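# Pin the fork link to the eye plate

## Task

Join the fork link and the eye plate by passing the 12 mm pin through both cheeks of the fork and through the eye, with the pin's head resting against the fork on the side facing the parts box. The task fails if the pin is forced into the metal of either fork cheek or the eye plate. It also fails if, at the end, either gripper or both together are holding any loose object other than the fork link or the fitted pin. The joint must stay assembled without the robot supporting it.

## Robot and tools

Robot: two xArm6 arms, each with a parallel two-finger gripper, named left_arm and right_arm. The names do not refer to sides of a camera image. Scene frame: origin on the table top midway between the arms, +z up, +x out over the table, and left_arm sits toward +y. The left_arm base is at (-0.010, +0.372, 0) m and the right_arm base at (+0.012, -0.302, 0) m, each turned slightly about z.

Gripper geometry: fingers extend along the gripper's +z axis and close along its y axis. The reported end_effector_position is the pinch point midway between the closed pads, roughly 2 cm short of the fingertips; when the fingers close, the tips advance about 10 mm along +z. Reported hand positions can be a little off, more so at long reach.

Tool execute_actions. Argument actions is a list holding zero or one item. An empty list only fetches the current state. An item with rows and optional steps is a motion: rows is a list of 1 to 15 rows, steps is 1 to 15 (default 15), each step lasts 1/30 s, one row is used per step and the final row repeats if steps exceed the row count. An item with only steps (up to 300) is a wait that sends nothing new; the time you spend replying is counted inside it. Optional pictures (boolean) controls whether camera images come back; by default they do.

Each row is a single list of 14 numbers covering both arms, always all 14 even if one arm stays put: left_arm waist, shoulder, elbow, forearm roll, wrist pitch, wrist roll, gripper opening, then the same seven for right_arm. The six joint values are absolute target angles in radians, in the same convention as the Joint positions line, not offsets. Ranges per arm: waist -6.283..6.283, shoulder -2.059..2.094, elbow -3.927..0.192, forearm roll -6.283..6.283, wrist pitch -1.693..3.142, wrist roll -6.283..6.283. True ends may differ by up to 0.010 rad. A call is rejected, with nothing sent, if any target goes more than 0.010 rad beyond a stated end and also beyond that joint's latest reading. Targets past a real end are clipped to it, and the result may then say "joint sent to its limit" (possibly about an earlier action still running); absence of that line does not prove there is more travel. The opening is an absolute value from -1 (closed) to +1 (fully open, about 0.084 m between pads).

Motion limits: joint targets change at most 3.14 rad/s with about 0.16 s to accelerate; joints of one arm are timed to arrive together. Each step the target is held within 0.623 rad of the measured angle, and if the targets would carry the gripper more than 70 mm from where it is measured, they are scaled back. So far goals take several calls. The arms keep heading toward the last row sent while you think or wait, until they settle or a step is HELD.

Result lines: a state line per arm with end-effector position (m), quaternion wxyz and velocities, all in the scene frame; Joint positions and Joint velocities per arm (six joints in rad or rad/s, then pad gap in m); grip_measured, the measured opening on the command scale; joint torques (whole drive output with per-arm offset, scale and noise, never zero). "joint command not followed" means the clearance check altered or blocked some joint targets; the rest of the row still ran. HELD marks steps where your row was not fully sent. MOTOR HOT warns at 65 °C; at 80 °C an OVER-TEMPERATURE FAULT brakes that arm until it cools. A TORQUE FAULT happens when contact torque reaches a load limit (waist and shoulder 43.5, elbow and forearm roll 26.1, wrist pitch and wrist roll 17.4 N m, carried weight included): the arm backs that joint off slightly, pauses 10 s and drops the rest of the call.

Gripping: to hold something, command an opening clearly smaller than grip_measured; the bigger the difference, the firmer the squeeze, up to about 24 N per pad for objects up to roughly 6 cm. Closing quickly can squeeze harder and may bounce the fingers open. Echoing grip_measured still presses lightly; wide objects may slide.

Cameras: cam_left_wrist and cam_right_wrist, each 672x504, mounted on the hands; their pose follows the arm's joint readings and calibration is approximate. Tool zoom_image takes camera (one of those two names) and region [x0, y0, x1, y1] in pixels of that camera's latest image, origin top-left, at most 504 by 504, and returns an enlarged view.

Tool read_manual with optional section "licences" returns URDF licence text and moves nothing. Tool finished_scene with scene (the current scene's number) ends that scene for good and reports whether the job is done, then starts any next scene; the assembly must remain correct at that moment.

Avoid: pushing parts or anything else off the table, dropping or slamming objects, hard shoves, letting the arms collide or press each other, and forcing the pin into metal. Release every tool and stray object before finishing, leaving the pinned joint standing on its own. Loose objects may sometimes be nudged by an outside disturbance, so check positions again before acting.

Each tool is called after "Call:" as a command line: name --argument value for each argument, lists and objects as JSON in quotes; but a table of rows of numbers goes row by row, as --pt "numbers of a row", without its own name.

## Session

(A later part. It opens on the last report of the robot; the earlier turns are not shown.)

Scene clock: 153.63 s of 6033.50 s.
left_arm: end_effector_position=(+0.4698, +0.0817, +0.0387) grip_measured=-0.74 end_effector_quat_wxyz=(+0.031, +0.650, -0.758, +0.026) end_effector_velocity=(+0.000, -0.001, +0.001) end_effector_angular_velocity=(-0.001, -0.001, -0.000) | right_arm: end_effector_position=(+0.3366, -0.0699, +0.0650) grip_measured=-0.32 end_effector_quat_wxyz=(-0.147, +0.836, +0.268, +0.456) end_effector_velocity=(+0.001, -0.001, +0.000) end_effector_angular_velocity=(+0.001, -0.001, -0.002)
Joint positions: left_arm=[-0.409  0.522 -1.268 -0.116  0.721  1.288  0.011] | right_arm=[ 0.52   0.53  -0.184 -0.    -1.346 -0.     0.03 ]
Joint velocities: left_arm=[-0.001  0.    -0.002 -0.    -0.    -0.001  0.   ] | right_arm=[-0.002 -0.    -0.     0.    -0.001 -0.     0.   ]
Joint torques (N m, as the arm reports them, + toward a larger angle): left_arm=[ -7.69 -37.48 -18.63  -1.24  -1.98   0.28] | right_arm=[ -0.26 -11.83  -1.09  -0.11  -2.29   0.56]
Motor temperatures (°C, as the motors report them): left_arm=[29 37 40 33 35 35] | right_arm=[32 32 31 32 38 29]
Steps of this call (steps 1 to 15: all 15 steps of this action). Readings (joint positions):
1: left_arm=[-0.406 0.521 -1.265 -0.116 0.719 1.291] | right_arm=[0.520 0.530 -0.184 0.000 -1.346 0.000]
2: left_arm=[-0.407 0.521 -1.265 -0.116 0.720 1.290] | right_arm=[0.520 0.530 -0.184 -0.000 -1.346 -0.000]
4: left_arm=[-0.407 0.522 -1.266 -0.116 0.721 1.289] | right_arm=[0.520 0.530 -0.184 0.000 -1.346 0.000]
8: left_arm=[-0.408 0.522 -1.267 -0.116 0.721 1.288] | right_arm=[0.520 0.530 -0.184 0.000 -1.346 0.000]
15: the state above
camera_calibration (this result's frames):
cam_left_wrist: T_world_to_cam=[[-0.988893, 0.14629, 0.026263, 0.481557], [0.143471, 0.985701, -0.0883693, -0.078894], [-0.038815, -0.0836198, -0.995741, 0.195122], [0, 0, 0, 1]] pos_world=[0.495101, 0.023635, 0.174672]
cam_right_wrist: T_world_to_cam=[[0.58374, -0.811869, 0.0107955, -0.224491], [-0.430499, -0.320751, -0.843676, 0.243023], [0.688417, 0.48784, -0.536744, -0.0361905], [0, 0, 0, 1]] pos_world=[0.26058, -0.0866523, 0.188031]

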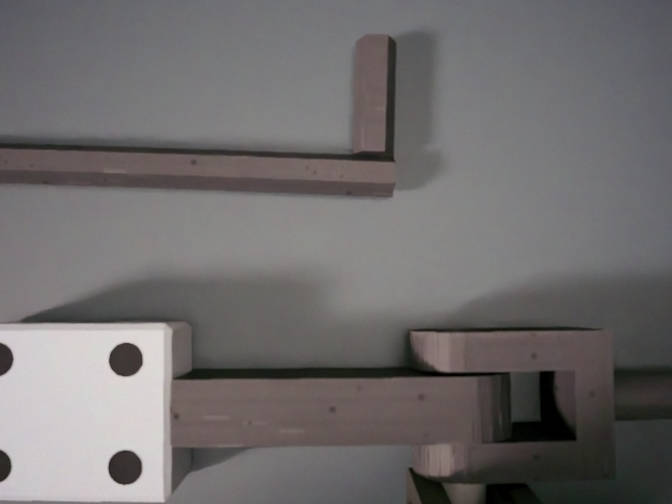

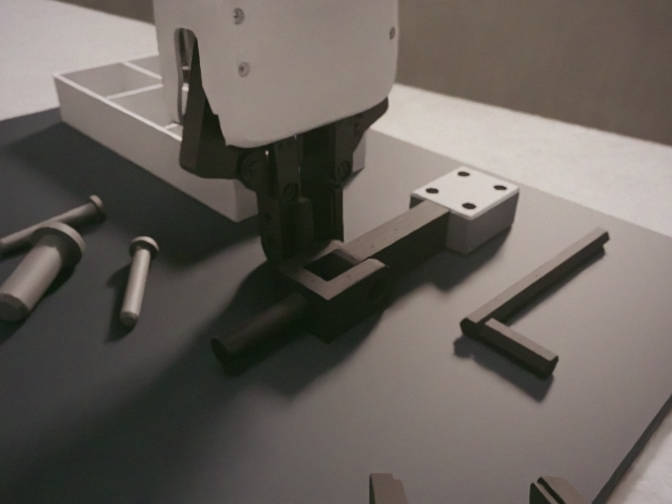

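Call:
execute_actions --actions '[{"rows":[[-0.4081,0.5215,-1.2665,-0.116,0.7199,1.2892,-0.4,0.52,0.53,-0.184,0,-1.346,0,-0.3]],"steps":10}]' --pictures false

Call:
execute_actions --actions '[{"rows":[[-0.3663,0.4972,-1.2232,-0.116,0.701,1.331,-0.4,0.52,0.53,-0.184,0,-1.346,0,-0.3]]}]' --pictures false

Call:
execute_actions --actions '[{"steps":8}]'

Call:
execute_actions --actions '[{"rows":[[-0.3663,0.4972,-1.2232,-0.116,0.701,1.331,-0.64,0.52,0.53,-0.184,0,-1.346,0,-0.3]]}]' --pictures false

Call:
execute_actions --actions '[{"rows":[[-0.3646,0.4927,-1.2221,-0.116,0.7044,1.3327,-0.64,0.52,0.53,-0.184,0,-1.346,0,-0.3]]}]' --pictures false

Call:
execute_actions --actions '[{"rows":[[-0.3688,0.4952,-1.2262,-0.116,0.706,1.3285,-0.64,0.52,0.53,-0.184,0,-1.346,0,-0.3]]}]' --pictures false

Scene clock: 162.13 s of 6033.50 s.
left_arm: end_effector_position=(+0.4692, +0.0810, +0.0380) grip_measured=-0.42 end_effector_quat_wxyz=(+0.032, +0.650, -0.759, +0.026) end_effector_velocity=(-0.001, +0.001, +0.003) end_effector_angular_velocity=(+0.001, +0.004, +0.001) | right_arm: end_effector_position=(+0.3366, -0.0699, +0.0650) grip_measured=-0.32 end_effector_quat_wxyz=(-0.147, +0.836, +0.268, +0.456) end_effector_velocity=(-0.000, +0.000, -0.000) end_effector_angular_velocity=(-0.001, +0.001, +0.001)
Joint positions: left_arm=[-0.41   0.523 -1.267 -0.117  0.719  1.289  0.026] | right_arm=[ 0.52   0.53  -0.184 -0.    -1.346  0.     0.03 ]
Joint velocities: left_arm=[ 0.001 -0.008  0.002 -0.001  0.01  -0.     0.   ] | right_arm=[ 0.001 -0.001 -0.    -0.     0.002 -0.    -0.   ]
Joint torques (N m, as the arm reports them, + toward a larger angle): left_arm=[ -7.19 -44.19 -20.67  -1.59  -1.55   0.17] | right_arm=[ -0.09 -11.87  -1.26   0.07  -2.29   0.65]
Motor temperatures (°C, as the motors report them): left_arm=[29 37 40 33 35 35] | right_arm=[32 31 31 32 38 29]
Steps of this call (steps 1 to 15: the robot went on to your last target; steps 16 to 90: nothing new was sent; then 5.17 s passed at rest; steps 91 to 100: all 10 steps of this action). Readings (joint positions):
91: left_arm=[-0.410 0.523 -1.268 -0.116 0.720 1.288] | right_arm=[0.520 0.530 -0.184 0.000 -1.346 0.000]
92: left_arm=[-0.410 0.523 -1.267 -0.116 0.721 1.288] | right_arm=[0.520 0.530 -0.184 -0.000 -1.346 0.000]
94: left_arm=[-0.411 0.524 -1.267 -0.116 0.718 1.289] | right_arm=[0.520 0.530 -0.184 0.000 -1.346 -0.000]
98: left_arm=[-0.410 0.524 -1.267 -0.117 0.718 1.289] | right_arm=[0.520 0.530 -0.184 -0.000 -1.346 -0.000]
100: the state above

Scene clock: 162.63 s of 6033.50 s.
left_arm: end_effector_position=(+0.4734, +0.1063, +0.0380) grip_measured=-0.42 end_effector_quat_wxyz=(+0.029, +0.650, -0.758, +0.027) end_effector_velocity=(+0.001, +0.005, -0.001) end_effector_angular_velocity=(+0.002, +0.001, +0.003) | right_arm: end_effector_position=(+0.3366, -0.0699, +0.0650) grip_measured=-0.32 end_effector_quat_wxyz=(-0.147, +0.836, +0.268, +0.456) end_effector_velocity=(-0.000, +0.000, -0.000) end_effector_angular_velocity=(-0.001, +0.000, +0.000)
Joint positions: left_arm=[-0.368  0.497 -1.224 -0.116  0.701  1.331  0.026] | right_arm=[ 0.52   0.53  -0.184  0.    -1.346 -0.     0.03 ]
Joint velocities: left_arm=[ 0.008 -0.001  0.005  0.002 -0.002  0.004 -0.   ] | right_arm=[ 0.    -0.001  0.     0.     0.001 -0.    -0.   ]
Joint torques (N m, as the arm reports them, + toward a larger angle): left_arm=[ -0.25 -39.19 -17.92   0.17  -1.24   0.4 ] | right_arm=[ -0.14 -12.11  -1.33   0.    -2.28   0.59]
Motor temperatures (°C, as the motors report them): left_arm=[29 37 40 33 35 35] | right_arm=[32 31 31 32 38 29]
Steps of this call (steps 1 to 15: all 15 steps of this action). Readings (joint positions):
1: left_arm=[-0.410 0.523 -1.266 -0.117 0.719 1.290] | right_arm=[0.520 0.530 -0.184 0.000 -1.346 0.000]
2: left_arm=[-0.407 0.520 -1.262 -0.117 0.717 1.294] | right_arm=[0.520 0.530 -0.184 0.000 -1.346 -0.000]
4: left_arm=[-0.392 0.508 -1.245 -0.118 0.709 1.311] | right_arm=[0.520 0.530 -0.184 -0.000 -1.346 0.000]
8: left_arm=[-0.372 0.499 -1.229 -0.117 0.703 1.326] | right_arm=[0.520 0.530 -0.184 0.000 -1.346 0.000]
15: the state above

Scene clock: 162.90 s of 6033.50 s.
left_arm: end_effector_position=(+0.4735, +0.1069, +0.0378) grip_measured=-0.42 end_effector_quat_wxyz=(+0.029, +0.651, -0.758, +0.027) end_effector_velocity=(-0.000, +0.001, -0.001) end_effector_angular_velocity=(+0.001, +0.001, +0.001) | right_arm: end_effector_position=(+0.3366, -0.0699, +0.0650) grip_measured=-0.32 end_effector_quat_wxyz=(-0.147, +0.836, +0.268, +0.456) end_effector_velocity=(+0.000, -0.000, -0.000) end_effector_angular_velocity=(-0.000, +0.000, -0.000)
Joint positions: left_arm=[-0.367  0.497 -1.223 -0.116  0.701  1.331  0.026] | right_arm=[ 0.52   0.53  -0.184  0.    -1.346 -0.     0.03 ]
Joint velocities: left_arm=[ 0.001  0.     0.001  0.    -0.    -0.    -0.   ] | right_arm=[-0.001 -0.     0.    -0.     0.    -0.    -0.   ]
Joint torques (N m, as the arm reports them, + toward a larger angle): left_arm=[ -0.81 -39.89 -18.11   0.31  -1.44   0.32] | right_arm=[ -0.16 -12.06  -1.13   0.02  -2.27   0.65]
Motor temperatures (°C, as the motors report them): left_arm=[29 37 40 33 35 35] | right_arm=[32 31 31 32 38 29]
Steps of this call (steps 1 to 8: the robot went on to your last target). Readings (joint positions):
1: left_arm=[-0.367 0.497 -1.224 -0.116 0.701 1.331] | right_arm=[0.520 0.530 -0.184 -0.000 -1.346 -0.000]
2: left_arm=[-0.367 0.497 -1.224 -0.116 0.701 1.331] | right_arm=[0.520 0.530 -0.184 -0.000 -1.346 -0.000]
4: left_arm=[-0.367 0.497 -1.223 -0.116 0.701 1.331] | right_arm=[0.520 0.530 -0.184 -0.000 -1.346 -0.000]
8: the state above
camera_calibration (this result's frames):
cam_left_wrist: T_world_to_cam=[[-0.989106, 0.145594, 0.0217208, 0.481967], [0.143198, 0.985844, -0.0872145, -0.104261], [-0.0341112, -0.083154, -0.995953, 0.194275], [0, 0, 0, 1]] pos_world=[0.498274, 0.0487685, 0.173927]
cam_right_wrist: T_world_to_cam=[[0.58374, -0.811869, 0.0107955, -0.224491], [-0.430499, -0.320751, -0.843676, 0.243023], [0.688417, 0.48784, -0.536744, -0.0361906], [0, 0, 0, 1]] pos_world=[0.26058, -0.0866523, 0.188031]

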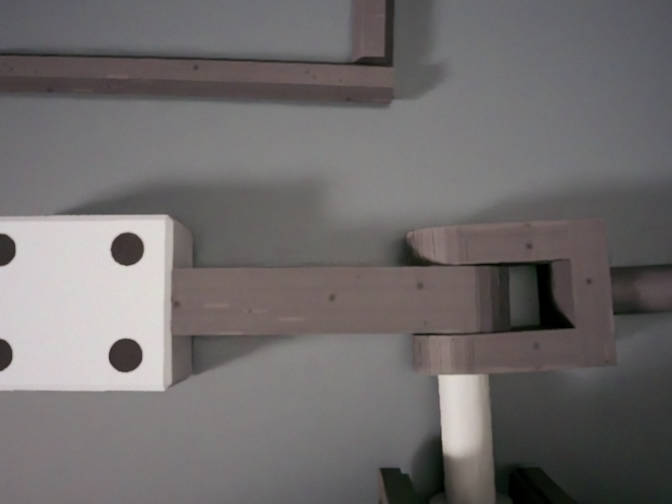

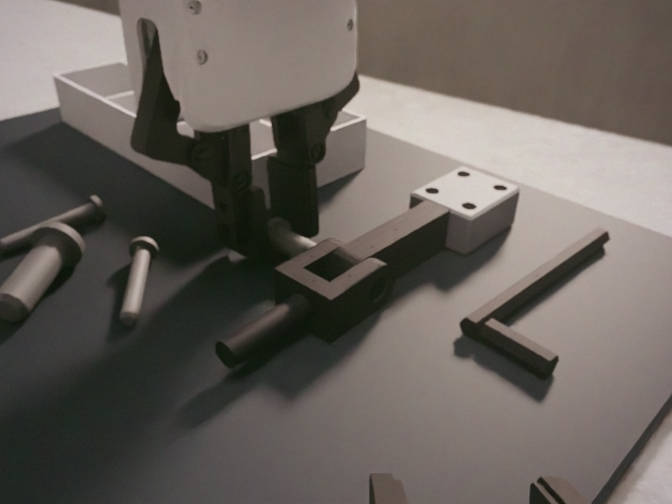

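Scene clock: 163.40 s of 6033.50 s.
left_arm: end_effector_position=(+0.4735, +0.1070, +0.0378) grip_measured=-0.58 end_effector_quat_wxyz=(+0.029, +0.651, -0.758, +0.027) end_effector_velocity=(-0.000, +0.000, -0.000) end_effector_angular_velocity=(+0.001, +0.001, -0.001) | right_arm: end_effector_position=(+0.3366, -0.0699, +0.0650) grip_measured=-0.32 end_effector_quat_wxyz=(-0.147, +0.836, +0.268, +0.456) end_effector_velocity=(-0.001, -0.000, -0.001) end_effector_angular_velocity=(-0.002, +0.002, +0.001)
Joint positions: left_arm=[-0.366  0.497 -1.223 -0.116  0.701  1.331  0.019] | right_arm=[ 0.52   0.53  -0.184  0.    -1.346 -0.     0.03 ]
Joint velocities: left_arm=[ 0.    -0.     0.001  0.    -0.     0.001 -0.   ] | right_arm=[ 0.001  0.002  0.     0.     0.001 -0.    -0.   ]
Joint torques (N m, as the arm reports them, + toward a larger angle): left_arm=[ -0.08 -39.23 -18.1    0.3   -1.38   0.24] | right_arm=[ -0.11 -11.73  -1.09   0.05  -2.31   0.57]
Motor temperatures (°C, as the motors report them): left_arm=[29 37 40 33 35 35] | right_arm=[32 31 31 32 38 29]
Steps of this call (steps 1 to 15: all 15 steps of this action). Readings (joint positions):
1: left_arm=[-0.366 0.497 -1.223 -0.116 0.701 1.331] | right_arm=[0.520 0.530 -0.184 0.000 -1.346 0.000]
2: left_arm=[-0.366 0.497 -1.223 -0.116 0.701 1.331] | right_arm=[0.520 0.530 -0.184 0.000 -1.346 -0.000]
4: left_arm=[-0.366 0.497 -1.223 -0.116 0.701 1.331] | right_arm=[0.520 0.530 -0.184 0.000 -1.346 0.000]
8: left_arm=[-0.366 0.497 -1.223 -0.116 0.701 1.331] | right_arm=[0.520 0.530 -0.184 0.000 -1.346 0.000]
15: the state above

Scene clock: 163.90 s of 6033.50 s.
left_arm: end_effector_position=(+0.4736, +0.1079, +0.0395) grip_measured=-0.58 end_effector_quat_wxyz=(+0.030, +0.651, -0.758, +0.027) end_effector_velocity=(+0.001, -0.001, +0.001) end_effector_angular_velocity=(-0.002, -0.002, +0.001) | right_arm: end_effector_position=(+0.3366, -0.0699, +0.0650) grip_measured=-0.32 end_effector_quat_wxyz=(-0.147, +0.836, +0.268, +0.456) end_effector_velocity=(-0.000, +0.000, +0.000) end_effector_angular_velocity=(+0.000, -0.000, +0.001)
Joint positions: left_arm=[-0.365  0.493 -1.222 -0.116  0.704  1.333  0.019] | right_arm=[ 0.52   0.53  -0.184 -0.    -1.346 -0.     0.03 ]
Joint velocities: left_arm=[-0.    -0.001 -0.002 -0.001  0.    -0.    -0.   ] | right_arm=[ 0.001 -0.001 -0.     0.     0.     0.    -0.   ]
Joint torques (N m, as the arm reports them, + toward a larger angle): left_arm=[  0.18 -40.26 -18.63   0.48  -1.45   0.24] | right_arm=[  0.12 -12.01  -1.15   0.04  -2.39   0.64]
Motor temperatures (°C, as the motors report them): left_arm=[29 37 40 33 35 35] | right_arm=[32 31 31 32 38 29]
Steps of this call (steps 1 to 15: all 15 steps of this action). Readings (joint positions):
1: left_arm=[-0.366 0.497 -1.223 -0.116 0.701 1.331] | right_arm=[0.520 0.530 -0.184 0.000 -1.346 -0.000]
2: left_arm=[-0.366 0.497 -1.223 -0.116 0.702 1.331] | right_arm=[0.520 0.530 -0.184 -0.000 -1.346 -0.000]
4: left_arm=[-0.365 0.495 -1.222 -0.116 0.703 1.332] | right_arm=[0.520 0.530 -0.184 0.000 -1.346 -0.000]
8: left_arm=[-0.365 0.493 -1.222 -0.116 0.704 1.333] | right_arm=[0.520 0.530 -0.184 -0.000 -1.346 0.000]
15: the state above

Scene clock: 164.40 s of 6033.50 s.
left_arm: end_effector_position=(+0.4733, +0.1056, +0.0395) grip_measured=-0.58 end_effector_quat_wxyz=(+0.030, +0.651, -0.758, +0.027) end_effector_velocity=(-0.000, -0.000, -0.000) end_effector_angular_velocity=(+0.000, +0.000, -0.001) | right_arm: end_effector_position=(+0.3366, -0.0699, +0.0650) grip_measured=-0.32 end_effector_quat_wxyz=(-0.147, +0.836, +0.268, +0.456) end_effector_velocity=(-0.000, -0.000, -0.001) end_effector_angular_velocity=(-0.000, +0.001, -0.000)
Joint positions: left_arm=[-0.369  0.495 -1.226 -0.116  0.706  1.329  0.019] | right_arm=[ 0.52   0.53  -0.184 -0.    -1.346  0.     0.03 ]
Joint velocities: left_arm=[-0.001  0.     0.     0.     0.     0.    -0.   ] | right_arm=[-0.     0.002 -0.     0.    -0.001  0.    -0.   ]
Joint torques (N m, as the arm reports them, + toward a larger angle): left_arm=[ -1.35 -41.34 -19.17   0.09  -1.59   0.33] | right_arm=[ -0.23 -11.91  -1.17   0.09  -2.28   0.69]
Motor temperatures (°C, as the motors report them): left_arm=[29 37 40 33 35 35] | right_arm=[32 31 31 32 38 29]
Steps of this call (steps 1 to 15: all 15 steps of this action). Readings (joint positions):
1: left_arm=[-0.365 0.493 -1.222 -0.116 0.704 1.333] | right_arm=[0.520 0.530 -0.184 -0.000 -1.346 0.000]
2: left_arm=[-0.365 0.493 -1.223 -0.116 0.705 1.332] | right_arm=[0.520 0.530 -0.184 -0.000 -1.346 0.000]
4: left_arm=[-0.367 0.494 -1.224 -0.116 0.705 1.330] | right_arm=[0.520 0.530 -0.184 -0.000 -1.346 -0.000]
8: left_arm=[-0.368 0.495 -1.226 -0.116 0.706 1.329] | right_arm=[0.520 0.530 -0.184 -0.000 -1.346 -0.000]
15: the state above

Fork yawed somewhat; advance 1.5 mm and look.

Call:
execute_actions --actions '[{"rows":[[-0.3713,0.4967,-1.2287,-0.116,0.707,1.326,-0.64,0.52,0.53,-0.184,0,-1.346,0,-0.3]]}]'

Scene clock: 167.10 s of 6033.50 s.
left_arm: end_effector_position=(+0.4731, +0.1040, +0.0396) grip_measured=-0.58 end_effector_quat_wxyz=(+0.030, +0.651, -0.758, +0.027) end_effector_velocity=(-0.001, -0.000, -0.000) end_effector_angular_velocity=(-0.000, +0.001, -0.000) | right_arm: end_effector_position=(+0.3366, -0.0699, +0.0650) grip_measured=-0.32 end_effector_quat_wxyz=(-0.147, +0.836, +0.268, +0.456) end_effector_velocity=(-0.000, +0.001, +0.000) end_effector_angular_velocity=(+0.001, -0.001, +0.002)
Joint positions: left_arm=[-0.371  0.497 -1.229 -0.116  0.707  1.326  0.019] | right_arm=[ 0.52   0.53  -0.184  0.    -1.346  0.     0.03 ]
Joint velocities: left_arm=[-0.    -0.     0.001 -0.001  0.     0.001 -0.   ] | right_arm=[ 0.002 -0.    -0.     0.    -0.001 -0.    -0.   ]
Joint torques (N m, as the arm reports them, + toward a larger angle): left_arm=[ -3.06 -41.72 -19.94  -0.37  -1.76   0.38] | right_arm=[ -0.25 -11.84  -1.35  -0.05  -2.36   0.64]
Motor temperatures (°C, as the motors report them): left_arm=[29 37 40 33 35 35] | right_arm=[32 31 31 32 38 29]
Steps of this call (steps 1 to 15: the robot went on to your last target; steps 16 to 66: nothing new was sent; steps 67 to 81: all 15 steps of this action). Readings (joint positions):
67: left_arm=[-0.369 0.495 -1.226 -0.116 0.706 1.328] | right_arm=[0.520 0.530 -0.184 0.000 -1.346 -0.000]
68: left_arm=[-0.369 0.495 -1.227 -0.116 0.706 1.328] | right_arm=[0.520 0.530 -0.184 0.000 -1.346 0.000]
70: left_arm=[-0.370 0.496 -1.228 -0.116 0.707 1.327] | right_arm=[0.520 0.530 -0.184 -0.000 -1.346 -0.000]
74: left_arm=[-0.371 0.497 -1.228 -0.116 0.707 1.326] | right_arm=[0.520 0.530 -0.184 0.000 -1.346 0.000]
81: the state above
camera_calibration (this result's frames):
cam_left_wrist: T_world_to_cam=[[-0.989057, 0.145827, 0.0223926, 0.481882], [0.14336, 0.985782, -0.0876428, -0.101264], [-0.0348549, -0.0834734, -0.9959, 0.196157], [0, 0, 0, 1]] pos_world=[0.497963, 0.045927, 0.175687]
cam_right_wrist: T_world_to_cam=[[0.58374, -0.811869, 0.0107955, -0.224491], [-0.430499, -0.32075, -0.843676, 0.243023], [0.688417, 0.48784, -0.536744, -0.0361906], [0, 0, 0, 1]] pos_world=[0.26058, -0.0866523, 0.188031]

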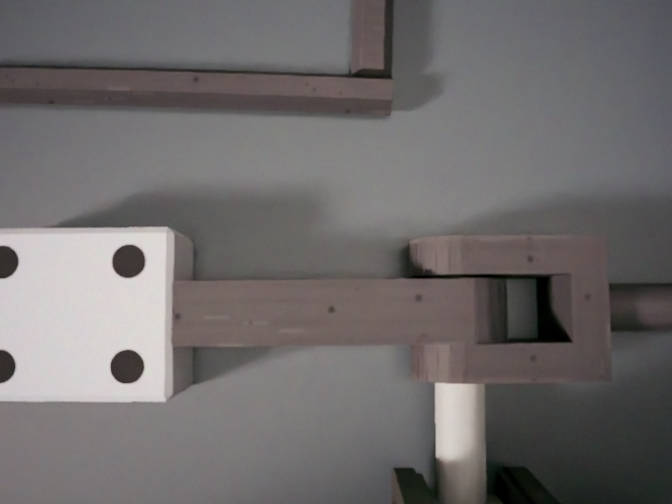

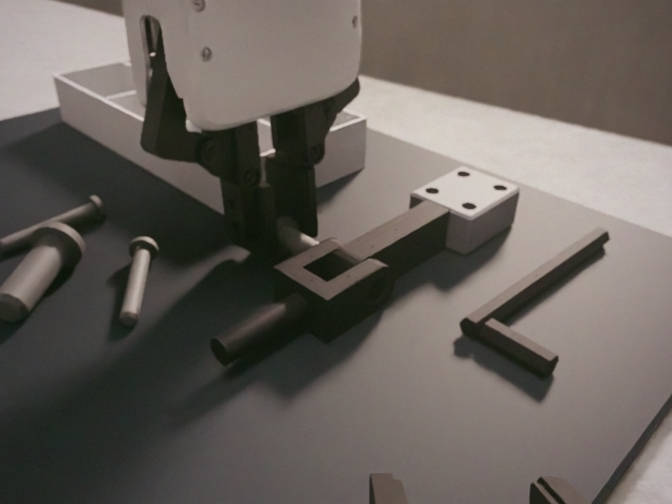

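Call:
execute_actions --actions '[{"rows":[[-0.378,0.5016,-1.2353,-0.116,0.7087,1.3193,-0.64,0.52,0.53,-0.184,0,-1.346,0,-0.3]]}]' --pictures false

Call:
execute_actions --actions '[{"rows":[[-0.3847,0.5062,-1.2421,-0.116,0.7109,1.3126,-0.64,0.52,0.53,-0.184,0,-1.346,0,-0.3]]}]' --pictures false

Call:
execute_actions --actions '[{"rows":[[-0.3897,0.5093,-1.2472,-0.116,0.7129,1.3076,-0.64,0.52,0.53,-0.184,0,-1.346,0,-0.3]]}]' --pictures false

Scene clock: 174.20 s of 6033.50 s.
left_arm: end_effector_position=(+0.4726, +0.0999, +0.0393) grip_measured=-0.58 end_effector_quat_wxyz=(+0.030, +0.650, -0.758, +0.027) end_effector_velocity=(+0.000, -0.000, +0.000) end_effector_angular_velocity=(-0.000, -0.001, +0.000) | right_arm: end_effector_position=(+0.3366, -0.0699, +0.0650) grip_measured=-0.32 end_effector_quat_wxyz=(-0.147, +0.836, +0.268, +0.456) end_effector_velocity=(+0.000, -0.000, +0.000) end_effector_angular_velocity=(+0.001, -0.001, -0.001)
Joint positions: left_arm=[-0.378  0.502 -1.235 -0.116  0.709  1.319  0.019] | right_arm=[ 0.52   0.53  -0.184 -0.    -1.346 -0.     0.03 ]
Joint velocities: left_arm=[-0.     0.    -0.002  0.     0.    -0.001 -0.   ] | right_arm=[-0.001 -0.     0.     0.    -0.001 -0.    -0.   ]
Joint torques (N m, as the arm reports them, + toward a larger angle): left_arm=[ -2.14 -41.05 -20.13  -0.43  -1.8    0.35] | right_arm=[ -0.34 -11.88  -1.14  -0.09  -2.37   0.7 ]
Motor temperatures (°C, as the motors report them): left_arm=[29 37 40 33 35 35] | right_arm=[32 31 31 32 39 29]
Steps of this call (steps 1 to 15: the robot went on to your last target; steps 16 to 90: nothing new was sent; then 3.60 s passed at rest; steps 91 to 105: all 15 steps of this action). Readings (joint positions):
91: left_arm=[-0.371 0.497 -1.229 -0.116 0.707 1.326] | right_arm=[0.520 0.530 -0.184 0.000 -1.346 -0.000]
92: left_arm=[-0.372 0.498 -1.230 -0.116 0.707 1.325] | right_arm=[0.520 0.530 -0.184 0.000 -1.346 0.000]
94: left_arm=[-0.376 0.500 -1.233 -0.116 0.708 1.322] | right_arm=[0.520 0.530 -0.184 0.000 -1.346 0.000]
98: left_arm=[-0.378 0.501 -1.235 -0.116 0.709 1.320] | right_arm=[0.520 0.530 -0.184 0.000 -1.346 0.000]
105: the state above

Scene clock: 174.70 s of 6033.50 s.
left_arm: end_effector_position=(+0.4720, +0.0960, +0.0390) grip_measured=-0.58 end_effector_quat_wxyz=(+0.030, +0.650, -0.759, +0.027) end_effector_velocity=(+0.000, -0.000, +0.000) end_effector_angular_velocity=(-0.001, +0.000, +0.001) | right_arm: end_effector_position=(+0.3366, -0.0699, +0.0650) grip_measured=-0.32 end_effector_quat_wxyz=(-0.147, +0.836, +0.268, +0.456) end_effector_velocity=(-0.000, -0.000, -0.001) end_effector_angular_velocity=(-0.001, +0.002, -0.001)
Joint positions: left_arm=[-0.385  0.506 -1.242 -0.116  0.711  1.313  0.019] | right_arm=[ 0.52   0.53  -0.184  0.    -1.346  0.     0.03 ]
Joint velocities: left_arm=[-0.     0.    -0.    -0.001  0.    -0.     0.   ] | right_arm=[-0.     0.002  0.    -0.     0.     0.     0.   ]
Joint torques (N m, as the arm reports them, + toward a larger angle): left_arm=[ -1.62 -42.07 -20.1    0.18  -1.97   0.23] | right_arm=[ -0.15 -11.82  -1.22  -0.23  -2.34   0.58]
Motor temperatures (°C, as the motors report them): left_arm=[29 37 40 33 35 35] | right_arm=[32 31 31 32 39 29]
Steps of this call (steps 1 to 15: all 15 steps of this action). Readings (joint positions):
1: left_arm=[-0.378 0.502 -1.235 -0.116 0.709 1.319] | right_arm=[0.520 0.530 -0.184 0.000 -1.346 -0.000]
2: left_arm=[-0.379 0.502 -1.237 -0.116 0.709 1.318] | right_arm=[0.520 0.530 -0.184 0.000 -1.346 0.000]
4: left_arm=[-0.382 0.504 -1.239 -0.116 0.710 1.315] | right_arm=[0.520 0.530 -0.184 -0.000 -1.346 -0.000]
8: left_arm=[-0.384 0.506 -1.242 -0.116 0.711 1.313] | right_arm=[0.520 0.530 -0.184 -0.000 -1.346 -0.000]
15: the state above

Scene clock: 175.20 s of 6033.50 s.
left_arm: end_effector_position=(+0.4715, +0.0931, +0.0390) grip_measured=-0.58 end_effector_quat_wxyz=(+0.031, +0.650, -0.759, +0.026) end_effector_velocity=(+0.000, -0.000, +0.000) end_effector_angular_velocity=(-0.001, -0.000, +0.000) | right_arm: end_effector_position=(+0.3366, -0.0699, +0.0650) grip_measured=-0.32 end_effector_quat_wxyz=(-0.147, +0.836, +0.268, +0.456) end_effector_velocity=(+0.000, -0.000, -0.000) end_effector_angular_velocity=(-0.000, +0.000, -0.001)
Joint positions: left_arm=[-0.39   0.509 -1.247 -0.116  0.713  1.308  0.019] | right_arm=[ 0.52   0.53  -0.184 -0.    -1.346  0.     0.03 ]
Joint velocities: left_arm=[-0.    -0.    -0.001 -0.001  0.    -0.     0.   ] | right_arm=[-0.001  0.     0.     0.     0.    -0.    -0.   ]
Joint torques (N m, as the arm reports them, + toward a larger angle): left_arm=[ -1.92 -42.52 -20.25  -0.21  -1.64   0.37] | right_arm=[ -0.08 -12.12  -1.17   0.09  -2.26   0.51]
Motor temperatures (°C, as the motors report them): left_arm=[29 37 40 33 35 35] | right_arm=[32 31 31 32 39 29]
Steps of this call (steps 1 to 15: all 15 steps of this action). Readings (joint positions):
1: left_arm=[-0.385 0.506 -1.242 -0.116 0.711 1.312] | right_arm=[0.520 0.530 -0.184 0.000 -1.346 0.000]
2: left_arm=[-0.385 0.507 -1.243 -0.116 0.711 1.312] | right_arm=[0.520 0.530 -0.184 -0.000 -1.346 -0.000]
4: left_arm=[-0.388 0.508 -1.245 -0.116 0.712 1.310] | right_arm=[0.520 0.530 -0.184 -0.000 -1.346 0.000]
8: left_arm=[-0.389 0.509 -1.247 -0.116 0.713 1.308] | right_arm=[0.520 0.530 -0.184 0.000 -1.346 0.000]
15: the state above

Call:
execute_actions --actions '[{"rows":[[-0.3922,0.5109,-1.2498,-0.116,0.7139,1.3051,-0.64,0.52,0.53,-0.184,0,-1.346,0,-0.3]]}]' --pictures false

Call:
execute_actions --actions '[{"rows":[[-0.3947,0.5125,-1.2524,-0.116,0.7149,1.3026,-0.64,0.52,0.53,-0.184,0,-1.346,0,-0.3]]}]' --pictures false

Scene clock: 179.03 s of 6033.50 s.
left_arm: end_effector_position=(+0.4713, +0.0916, +0.0390) grip_measured=-0.58 end_effector_quat_wxyz=(+0.031, +0.650, -0.759, +0.026) end_effector_velocity=(-0.000, +0.000, -0.000) end_effector_angular_velocity=(+0.000, +0.001, -0.000) | right_arm: end_effector_position=(+0.3366, -0.0699, +0.0650) grip_measured=-0.32 end_effector_quat_wxyz=(-0.147, +0.836, +0.268, +0.456) end_effector_velocity=(-0.000, +0.000, -0.000) end_effector_angular_velocity=(-0.000, -0.000, +0.001)
Joint positions: left_arm=[-0.392  0.511 -1.25  -0.116  0.714  1.305  0.019] | right_arm=[ 0.52   0.53  -0.184  0.    -1.346  0.     0.03 ]
Joint velocities: left_arm=[-0.    -0.     0.001 -0.     0.     0.     0.   ] | right_arm=[ 0.001  0.001  0.     0.    -0.001 -0.     0.   ]
Joint torques (N m, as the arm reports them, + toward a larger angle): left_arm=[ -2.59 -42.58 -20.75  -0.1   -1.95   0.23] | right_arm=[ -0.03 -11.92  -1.2    0.06  -2.34   0.61]
Motor temperatures (°C, as the motors report them): left_arm=[29 37 40 33 35 35] | right_arm=[32 31 31 32 39 29]
Steps of this call (steps 1 to 15: the robot went on to your last target; steps 16 to 90: nothing new was sent; then 0.33 s passed at rest; steps 91 to 105: all 15 steps of this action). Readings (joint positions):
91: left_arm=[-0.390 0.509 -1.247 -0.116 0.713 1.308] | right_arm=[0.520 0.530 -0.184 -0.000 -1.346 -0.000]
92: left_arm=[-0.390 0.510 -1.248 -0.116 0.713 1.307] | right_arm=[0.520 0.530 -0.184 0.000 -1.346 0.000]
94: left_arm=[-0.391 0.510 -1.249 -0.116 0.713 1.306] | right_arm=[0.520 0.530 -0.184 -0.000 -1.346 -0.000]
98: left_arm=[-0.392 0.511 -1.250 -0.116 0.714 1.305] | right_arm=[0.520 0.530 -0.184 -0.000 -1.346 -0.000]
105: the state above

Scene clock: 179.53 s of 6033.50 s.
left_arm: end_effector_position=(+0.4711, +0.0900, +0.0390) grip_measured=-0.58 end_effector_quat_wxyz=(+0.031, +0.650, -0.759, +0.026) end_effector_velocity=(-0.000, +0.000, -0.000) end_effector_angular_velocity=(+0.001, +0.000, -0.002) | right_arm: end_effector_position=(+0.3366, -0.0699, +0.0650) grip_measured=-0.32 end_effector_quat_wxyz=(-0.147, +0.836, +0.268, +0.456) end_effector_velocity=(+0.000, +0.000, +0.001) end_effector_angular_velocity=(+0.001, -0.002, +0.001)
Joint positions: left_arm=[-0.395  0.512 -1.252 -0.116  0.715  1.303  0.019] | right_arm=[ 0.52   0.53  -0.184 -0.    -1.346  0.     0.03 ]
Joint velocities: left_arm=[ 0.     0.     0.     0.001  0.     0.001 -0.   ] | right_arm=[ 0.    -0.002  0.    -0.     0.001 -0.     0.   ]
Joint torques (N m, as the arm reports them, + toward a larger angle): left_arm=[ -2.1  -42.69 -20.43  -0.27  -1.8    0.31] | right_arm=[ -0.16 -11.61  -1.25   0.07  -2.33   0.62]
Motor temperatures (°C, as the motors report them): left_arm=[29 37 40 33 35 35] | right_arm=[32 31 31 32 39 29]
Steps of this call (steps 1 to 15: all 15 steps of this action). Readings (joint positions):
1: left_arm=[-0.392 0.511 -1.250 -0.116 0.714 1.305] | right_arm=[0.520 0.530 -0.184 0.000 -1.346 0.000]
2: left_arm=[-0.392 0.511 -1.250 -0.116 0.714 1.305] | right_arm=[0.520 0.530 -0.184 0.000 -1.346 -0.000]
4: left_arm=[-0.394 0.512 -1.251 -0.116 0.714 1.304] | right_arm=[0.520 0.530 -0.184 -0.000 -1.346 0.000]
8: left_arm=[-0.395 0.512 -1.252 -0.116 0.715 1.303] | right_arm=[0.520 0.530 -0.184 0.000 -1.346 -0.000]
15: the state above

Call:
execute_actions --actions '[{"rows":[[-0.398,0.5146,-1.2559,-0.116,0.7162,1.2993,-0.64,0.52,0.53,-0.184,0,-1.346,0,-0.3]]}]' --pictures false

Call:
execute_actions --actions '[{"rows":[[-0.403,0.518,-1.2612,-0.116,0.718,1.2943,-0.64,0.52,0.53,-0.184,0,-1.346,0,-0.3]]}]' --pictures false

Call:
execute_actions --actions '[{"rows":[[-0.403,0.518,-1.2612,-0.116,0.718,1.2943,-0.4,0.52,0.53,-0.184,0,-1.346,0,-0.3]],"steps":10}]' --pictures false

Call:
execute_actions --actions '[{"rows":[[-0.3713,0.4987,-1.2285,-0.116,0.7048,1.326,-0.4,0.52,0.53,-0.184,0,-1.346,0,-0.3]]}]'

Call:
execute_actions --actions '[{"rows":[[-0.3713,0.4987,-1.2285,-0.116,0.7048,1.326,-1,0.52,0.53,-0.184,0,-1.346,0,-0.3]]}]' --pictures false

Scene clock: 187.17 s of 6033.50 s.
left_arm: end_effector_position=(+0.4708, +0.0881, +0.0390) grip_measured=-0.58 end_effector_quat_wxyz=(+0.031, +0.650, -0.759, +0.026) end_effector_velocity=(+0.001, -0.000, +0.001) end_effector_angular_velocity=(+0.000, -0.002, -0.002) | right_arm: end_effector_position=(+0.3366, -0.0699, +0.0650) grip_measured=-0.32 end_effector_quat_wxyz=(-0.147, +0.836, +0.268, +0.456) end_effector_velocity=(+0.000, -0.000, +0.000) end_effector_angular_velocity=(+0.000, -0.001, -0.000)
Joint positions: left_arm=[-0.398  0.515 -1.256 -0.116  0.716  1.299  0.019] | right_arm=[ 0.52   0.53  -0.184  0.    -1.346  0.     0.03 ]
Joint velocities: left_arm=[-0.     0.    -0.002  0.001  0.     0.     0.   ] | right_arm=[-0.     0.001 -0.    -0.    -0.001 -0.     0.   ]
Joint torques (N m, as the arm reports them, + toward a larger angle): left_arm=[ -2.38 -42.89 -20.62  -0.38  -1.77   0.22] | right_arm=[ -0.13 -12.09  -1.2    0.15  -2.26   0.56]
Motor temperatures (°C, as the motors report them): left_arm=[29 37 41 33 35 35] | right_arm=[32 31 31 32 39 29]
Steps of this call (steps 1 to 15: the robot went on to your last target; steps 16 to 90: nothing new was sent; then 4.13 s passed at rest; steps 91 to 105: all 15 steps of this action). Readings (joint positions):
91: left_arm=[-0.395 0.513 -1.252 -0.116 0.715 1.302] | right_arm=[0.520 0.530 -0.184 -0.000 -1.346 -0.000]
92: left_arm=[-0.395 0.513 -1.253 -0.116 0.715 1.302] | right_arm=[0.520 0.530 -0.184 0.000 -1.346 -0.000]
94: left_arm=[-0.397 0.514 -1.255 -0.116 0.716 1.301] | right_arm=[0.520 0.530 -0.184 -0.000 -1.346 -0.000]
98: left_arm=[-0.398 0.514 -1.256 -0.116 0.716 1.300] | right_arm=[0.520 0.530 -0.184 0.000 -1.346 0.000]
105: the state above

Scene clock: 187.67 s of 6033.50 s.
left_arm: end_effector_position=(+0.4704, +0.0850, +0.0390) grip_measured=-0.58 end_effector_quat_wxyz=(+0.031, +0.650, -0.759, +0.026) end_effector_velocity=(+0.000, -0.000, +0.000) end_effector_angular_velocity=(-0.000, -0.000, -0.000) | right_arm: end_effector_position=(+0.3366, -0.0699, +0.0650) grip_measured=-0.32 end_effector_quat_wxyz=(-0.147, +0.836, +0.268, +0.456) end_effector_velocity=(-0.000, +0.001, +0.001) end_effector_angular_velocity=(+0.001, -0.002, +0.002)
Joint positions: left_arm=[-0.403  0.518 -1.261 -0.116  0.718  1.294  0.019] | right_arm=[ 0.52   0.53  -0.184 -0.    -1.346  0.     0.03 ]
Joint velocities: left_arm=[-0.     0.001 -0.001 -0.     0.     0.    -0.   ] | right_arm=[ 0.002 -0.002  0.     0.    -0.    -0.    -0.   ]
Joint torques (N m, as the arm reports them, + toward a larger angle): left_arm=[ -1.64 -42.73 -20.61   0.21  -1.78   0.39] | right_arm=[ -0.09 -11.87  -1.24  -0.07  -2.28   0.57]
Motor temperatures (°C, as the motors report them): left_arm=[29 37 41 33 35 35] | right_arm=[32 31 31 32 39 29]
Steps of this call (steps 1 to 15: all 15 steps of this action). Readings (joint positions):
1: left_arm=[-0.398 0.515 -1.256 -0.116 0.716 1.299] | right_arm=[0.520 0.530 -0.184 0.000 -1.346 0.000]
2: left_arm=[-0.399 0.515 -1.257 -0.116 0.717 1.298] | right_arm=[0.520 0.530 -0.184 -0.000 -1.346 -0.000]
4: left_arm=[-0.401 0.517 -1.259 -0.116 0.717 1.296] | right_arm=[0.520 0.530 -0.184 0.000 -1.346 0.000]
8: left_arm=[-0.403 0.518 -1.261 -0.116 0.718 1.295] | right_arm=[0.520 0.530 -0.184 0.000 -1.346 -0.000]
15: the state above

Scene clock: 188.00 s of 6033.50 s.
left_arm: end_effector_position=(+0.4706, +0.0847, +0.0393) grip_measured=-0.42 end_effector_quat_wxyz=(+0.031, +0.650, -0.759, +0.027) end_effector_velocity=(-0.003, +0.003, -0.005) end_effector_angular_velocity=(+0.007, +0.012, +0.001) | right_arm: end_effector_position=(+0.3366, -0.0699, +0.0650) grip_measured=-0.32 end_effector_quat_wxyz=(-0.147, +0.836, +0.268, +0.456) end_effector_velocity=(+0.000, -0.000, +0.001) end_effector_angular_velocity=(+0.002, -0.001, -0.001)
Joint positions: left_arm=[-0.403  0.518 -1.262 -0.116  0.718  1.294  0.026] | right_arm=[ 0.52   0.53  -0.184 -0.    -1.346 -0.     0.03 ]
Joint velocities: left_arm=[ 0.002  0.005  0.006  0.001  0.003 -0.     0.   ] | right_arm=[-0.001 -0.002 -0.    -0.    -0.001  0.     0.   ]
Joint torques (N m, as the arm reports them, + toward a larger angle): left_arm=[ -0.36 -40.68 -18.3    0.47  -1.4    0.3 ] | right_arm=[ -0.23 -11.85  -1.23  -0.05  -2.31   0.68]
Motor temperatures (°C, as the motors report them): left_arm=[29 37 41 33 35 35] | right_arm=[32 31 31 32 39 29]
Steps of this call (steps 1 to 10: all 10 steps of this action). Readings (joint positions):
1: left_arm=[-0.403 0.518 -1.261 -0.116 0.718 1.294] | right_arm=[0.520 0.530 -0.184 0.000 -1.346 0.000]
2: left_arm=[-0.403 0.518 -1.262 -0.116 0.718 1.294] | right_arm=[0.520 0.530 -0.184 0.000 -1.346 -0.000]
4: left_arm=[-0.404 0.517 -1.263 -0.116 0.717 1.294] | right_arm=[0.520 0.530 -0.184 -0.000 -1.346 -0.000]
8: left_arm=[-0.403 0.517 -1.262 -0.116 0.717 1.294] | right_arm=[0.520 0.530 -0.184 0.000 -1.346 0.000]
10: the state above

Scene clock: 188.50 s of 6033.50 s.
left_arm: end_effector_position=(+0.4731, +0.1037, +0.0386) grip_measured=-0.42 end_effector_quat_wxyz=(+0.030, +0.651, -0.758, +0.027) end_effector_velocity=(-0.000, +0.002, -0.001) end_effector_angular_velocity=(+0.001, +0.001, +0.000) | right_arm: end_effector_position=(+0.3366, -0.0699, +0.0650) grip_measured=-0.32 end_effector_quat_wxyz=(-0.147, +0.836, +0.268, +0.456) end_effector_velocity=(-0.000, +0.000, -0.000) end_effector_angular_velocity=(-0.001, +0.001, +0.000)
Joint positions: left_arm=[-0.372  0.499 -1.229 -0.116  0.705  1.326  0.026] | right_arm=[ 0.52   0.53  -0.184  0.    -1.346  0.     0.03 ]
Joint velocities: left_arm=[ 0.003 -0.001  0.004 -0.    -0.001  0.003  0.   ] | right_arm=[ 0.     0.    -0.    -0.     0.001 -0.    -0.   ]
Joint torques (N m, as the arm reports them, + toward a larger angle): left_arm=[ -0.15 -39.78 -17.93   0.09  -1.33   0.16] | right_arm=[ -0.15 -11.9   -1.13  -0.11  -2.32   0.63]
Motor temperatures (°C, as the motors report them): left_arm=[29 37 41 33 35 35] | right_arm=[32 31 31 32 39 29]
Steps of this call (steps 1 to 15: all 15 steps of this action). Readings (joint positions):
1: left_arm=[-0.403 0.518 -1.261 -0.116 0.718 1.295] | right_arm=[0.520 0.530 -0.184 0.000 -1.346 0.000]
2: left_arm=[-0.400 0.516 -1.257 -0.116 0.716 1.299] | right_arm=[0.520 0.530 -0.184 0.000 -1.346 0.000]
4: left_arm=[-0.386 0.507 -1.243 -0.116 0.711 1.312] | right_arm=[0.520 0.530 -0.184 -0.000 -1.346 -0.000]
8: left_arm=[-0.373 0.500 -1.232 -0.116 0.706 1.323] | right_arm=[0.520 0.530 -0.184 -0.000 -1.346 -0.000]
15: the state above
camera_calibration (this result's frames):
cam_left_wrist: T_world_to_cam=[[-0.989046, 0.145925, 0.0222335, 0.481923], [0.143475, 0.985775, -0.0875355, -0.101109], [-0.0346909, -0.0833867, -0.995913, 0.195101], [0, 0, 0, 1]] pos_world=[0.497919, 0.0456144, 0.174738]
cam_right_wrist: T_world_to_cam=[[0.58374, -0.811869, 0.0107955, -0.224491], [-0.430499, -0.32075, -0.843676, 0.243023], [0.688417, 0.48784, -0.536744, -0.0361906], [0, 0, 0, 1]] pos_world=[0.26058, -0.0866523, 0.188031]

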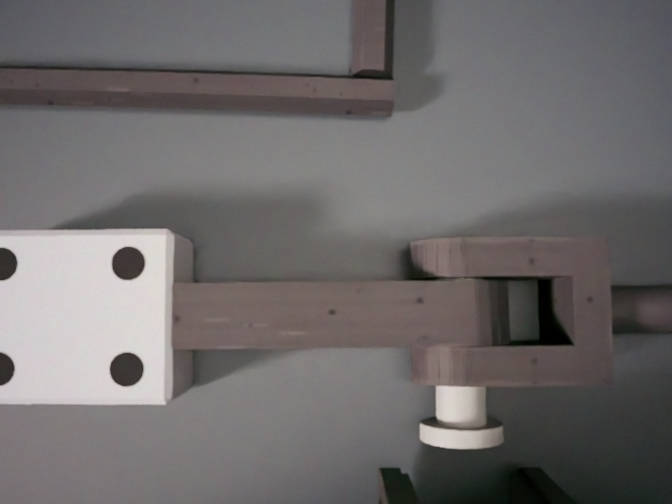

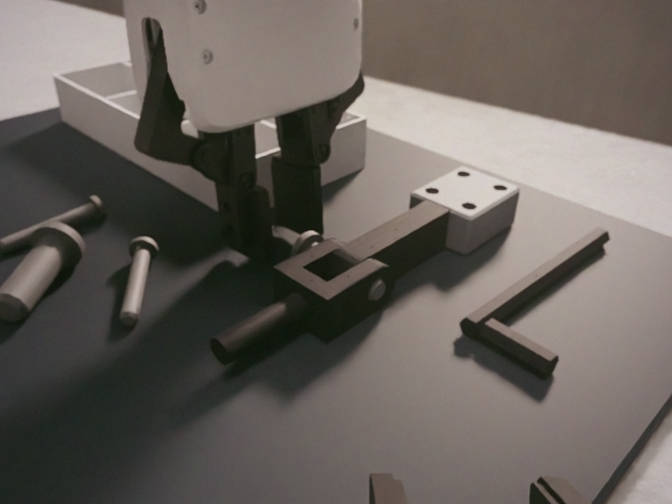

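Scene clock: 189.00 s of 6033.50 s.
left_arm: end_effector_position=(+0.4732, +0.1040, +0.0386) grip_measured=-1.00 end_effector_quat_wxyz=(+0.030, +0.651, -0.758, +0.027) end_effector_velocity=(+0.000, -0.000, +0.000) end_effector_angular_velocity=(-0.000, -0.000, -0.001) | right_arm: end_effector_position=(+0.3366, -0.0699, +0.0650) grip_measured=-0.32 end_effector_quat_wxyz=(-0.147, +0.836, +0.268, +0.456) end_effector_velocity=(-0.000, +0.000, +0.000) end_effector_angular_velocity=(-0.000, +0.000, +0.001)
Joint positions: left_arm=[-0.371  0.499 -1.229 -0.116  0.705  1.326  0.   ] | right_arm=[ 0.52   0.53  -0.184  0.    -1.346 -0.     0.03 ]
Joint velocities: left_arm=[-0.    -0.     0.    -0.    -0.     0.001  0.   ] | right_arm=[ 0.001 -0.001  0.    -0.     0.002  0.    -0.   ]
Joint torques (N m, as the arm reports them, + toward a larger angle): left_arm=[ -0.44 -39.47 -17.99   0.05  -1.26   0.33] | right_arm=[ -0.31 -11.97  -1.17   0.13  -2.31   0.7 ]
Motor temperatures (°C, as the motors report them): left_arm=[29 37 41 33 35 35] | right_arm=[32 31 31 32 39 29]
Steps of this call (steps 1 to 15: all 15 steps of this action). Readings (joint positions):
1: left_arm=[-0.372 0.499 -1.229 -0.116 0.705 1.326] | right_arm=[0.520 0.530 -0.184 0.000 -1.346 0.000]
2: left_arm=[-0.372 0.499 -1.229 -0.116 0.705 1.326] | right_arm=[0.520 0.530 -0.184 0.000 -1.346 0.000]
4: left_arm=[-0.372 0.499 -1.229 -0.116 0.705 1.326] | right_arm=[0.520 0.530 -0.184 0.000 -1.346 0.000]
8: left_arm=[-0.371 0.499 -1.229 -0.116 0.705 1.326] | right_arm=[0.520 0.530 -0.184 0.000 -1.346 -0.000]
15: the state above

Call:
execute_actions --actions '[{"rows":[[-0.3897,0.5097,-1.2472,-0.116,0.7125,1.3076,-1,0.52,0.53,-0.184,0,-1.346,0,-0.3]]}]' --pictures false

Call:
execute_actions --actions '[{"rows":[[-0.4018,0.5175,-1.2598,-0.116,0.7173,1.2955,-1,0.52,0.53,-0.184,0,-1.346,0,-0.3]]}]' --pictures false

Call:
execute_actions --actions '[{"rows":[[-0.3713,0.4987,-1.2285,-0.116,0.7048,1.326,-1,0.52,0.53,-0.184,0,-1.346,0,-0.3]]}]'

Scene clock: 195.97 s of 6033.50 s.
left_arm: end_effector_position=(+0.4716, +0.0932, +0.0388) grip_measured=-1.00 end_effector_quat_wxyz=(+0.031, +0.650, -0.758, +0.026) end_effector_velocity=(-0.000, -0.001, -0.000) end_effector_angular_velocity=(-0.000, +0.001, +0.001) | right_arm: end_effector_position=(+0.3366, -0.0699, +0.0650) grip_measured=-0.32 end_effector_quat_wxyz=(-0.147, +0.836, +0.268, +0.456) end_effector_velocity=(+0.000, -0.000, -0.000) end_effector_angular_velocity=(-0.000, +0.000, -0.001)
Joint positions: left_arm=[-0.389  0.51  -1.247 -0.116  0.712  1.308  0.   ] | right_arm=[ 0.52   0.53  -0.184 -0.    -1.346  0.     0.03 ]
Joint velocities: left_arm=[-0.002  0.001 -0.002 -0.     0.001 -0.002  0.   ] | right_arm=[-0.001  0.001 -0.     0.    -0.001 -0.     0.   ]
Joint torques (N m, as the arm reports them, + toward a larger angle): left_arm=[ -0.33 -39.97 -18.26   0.47  -1.44   0.44] | right_arm=[  0.12 -11.92  -1.11   0.04  -2.3    0.63]
Motor temperatures (°C, as the motors report them): left_arm=[29 37 40 33 35 35] | right_arm=[32 31 31 32 39 29]
Steps of this call (steps 1 to 15: the robot went on to your last target; steps 16 to 90: nothing new was sent; then 3.47 s passed at rest; steps 91 to 105: all 15 steps of this action). Readings (joint positions):
91: left_arm=[-0.372 0.499 -1.229 -0.116 0.705 1.326] | right_arm=[0.520 0.530 -0.184 0.000 -1.346 -0.000]
92: left_arm=[-0.374 0.500 -1.231 -0.116 0.706 1.322] | right_arm=[0.520 0.530 -0.184 -0.000 -1.346 -0.000]
94: left_arm=[-0.382 0.505 -1.240 -0.116 0.709 1.315] | right_arm=[0.520 0.530 -0.184 -0.000 -1.346 0.000]
98: left_arm=[-0.388 0.509 -1.246 -0.116 0.712 1.309] | right_arm=[0.520 0.530 -0.184 -0.000 -1.346 0.000]
105: the state above

Scene clock: 196.47 s of 6033.50 s.
left_arm: end_effector_position=(+0.4705, +0.0862, +0.0388) grip_measured=-1.00 end_effector_quat_wxyz=(+0.031, +0.650, -0.759, +0.026) end_effector_velocity=(-0.000, -0.000, -0.000) end_effector_angular_velocity=(+0.001, +0.000, +0.000) | right_arm: end_effector_position=(+0.3366, -0.0699, +0.0650) grip_measured=-0.32 end_effector_quat_wxyz=(-0.147, +0.836, +0.268, +0.456) end_effector_velocity=(-0.000, +0.001, -0.000) end_effector_angular_velocity=(-0.000, -0.000, +0.002)
Joint positions: left_arm=[-0.401  0.517 -1.26  -0.116  0.717  1.296  0.   ] | right_arm=[ 0.52   0.53  -0.184 -0.    -1.346  0.     0.03 ]
Joint velocities: left_arm=[-0.001  0.001 -0.001  0.001  0.001 -0.002  0.   ] | right_arm=[ 0.002  0.     0.     0.    -0.    -0.     0.   ]
Joint torques (N m, as the arm reports them, + toward a larger angle): left_arm=[ -1.96 -39.78 -18.44  -0.08  -1.23   0.3 ] | right_arm=[ -0.44 -11.79  -1.18  -0.03  -2.36   0.64]
Motor temperatures (°C, as the motors report them): left_arm=[29 37 40 33 35 35] | right_arm=[32 31 31 32 39 29]
Steps of this call (steps 1 to 15: all 15 steps of this action). Readings (joint positions):
1: left_arm=[-0.390 0.510 -1.247 -0.116 0.713 1.307] | right_arm=[0.520 0.530 -0.184 0.000 -1.346 -0.000]
2: left_arm=[-0.391 0.511 -1.249 -0.116 0.714 1.305] | right_arm=[0.520 0.530 -0.184 0.000 -1.346 -0.000]
4: left_arm=[-0.397 0.514 -1.255 -0.116 0.715 1.300] | right_arm=[0.520 0.530 -0.184 -0.000 -1.346 -0.000]
8: left_arm=[-0.401 0.517 -1.259 -0.116 0.717 1.297] | right_arm=[0.520 0.530 -0.184 -0.000 -1.346 -0.000]
15: the state above

Scene clock: 196.97 s of 6033.50 s.
left_arm: end_effector_position=(+0.4731, +0.1037, +0.0386) grip_measured=-1.00 end_effector_quat_wxyz=(+0.030, +0.651, -0.758, +0.027) end_effector_velocity=(+0.000, +0.002, -0.000) end_effector_angular_velocity=(-0.001, +0.001, +0.002) | right_arm: end_effector_position=(+0.3366, -0.0699, +0.0650) grip_measured=-0.32 end_effector_quat_wxyz=(-0.147, +0.836, +0.268, +0.456) end_effector_velocity=(+0.000, -0.001, +0.000) end_effector_angular_velocity=(+0.000, -0.001, -0.002)
Joint positions: left_arm=[-0.372  0.499 -1.229 -0.116  0.705  1.326  0.   ] | right_arm=[ 0.52   0.53  -0.184 -0.    -1.346 -0.     0.03 ]
Joint velocities: left_arm=[ 0.003 -0.001  0.003 -0.002 -0.001  0.003  0.   ] | right_arm=[-0.002  0.001  0.     0.    -0.002 -0.    -0.   ]
Joint torques (N m, as the arm reports them, + toward a larger angle): left_arm=[ -0.56 -39.75 -18.1    0.41  -1.42   0.2 ] | right_arm=[ -0.17 -11.98  -1.23  -0.02  -2.27   0.63]
Motor temperatures (°C, as the motors report them): left_arm=[29 37 40 33 35 35] | right_arm=[32 31 31 32 39 29]
Steps of this call (steps 1 to 15: all 15 steps of this action). Readings (joint positions):
1: left_arm=[-0.401 0.517 -1.259 -0.116 0.717 1.296] | right_arm=[0.520 0.530 -0.184 0.000 -1.346 -0.000]
2: left_arm=[-0.399 0.515 -1.256 -0.116 0.715 1.300] | right_arm=[0.520 0.530 -0.184 -0.000 -1.346 0.000]
4: left_arm=[-0.386 0.507 -1.242 -0.116 0.710 1.313] | right_arm=[0.520 0.530 -0.184 -0.000 -1.346 0.000]
8: left_arm=[-0.374 0.500 -1.232 -0.116 0.706 1.323] | right_arm=[0.520 0.530 -0.184 0.000 -1.346 -0.000]
15: the state above
camera_calibration (this result's frames):
cam_left_wrist: T_world_to_cam=[[-0.98904, 0.14596, 0.022256, 0.481901], [0.143507, 0.98577, -0.0875407, -0.101106], [-0.0347167, -0.0833873, -0.995912, 0.195092], [0, 0, 0, 1]] pos_world=[0.497901, 0.045597, 0.174718]
cam_right_wrist: T_world_to_cam=[[0.58374, -0.811869, 0.0107955, -0.224491], [-0.430499, -0.320751, -0.843676, 0.243023], [0.688417, 0.48784, -0.536744, -0.0361906], [0, 0, 0, 1]] pos_world=[0.26058, -0.0866523, 0.188031]

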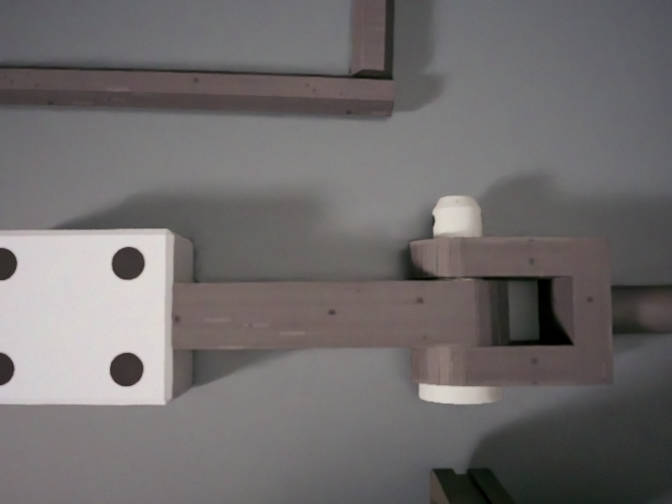

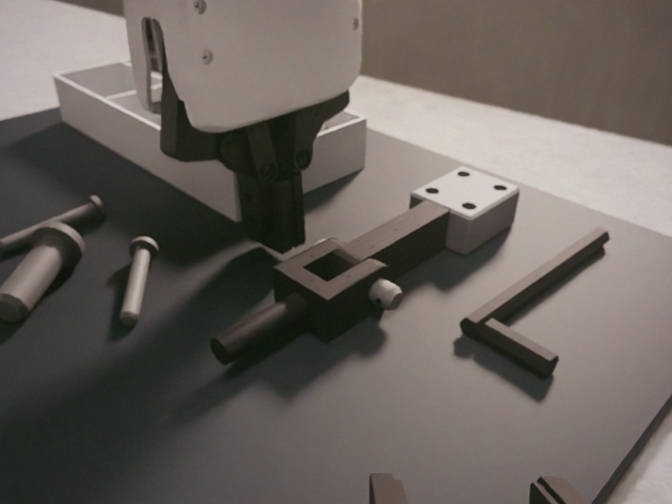

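Call:
finished_scene --scene 2

The scene is finished: the task was done.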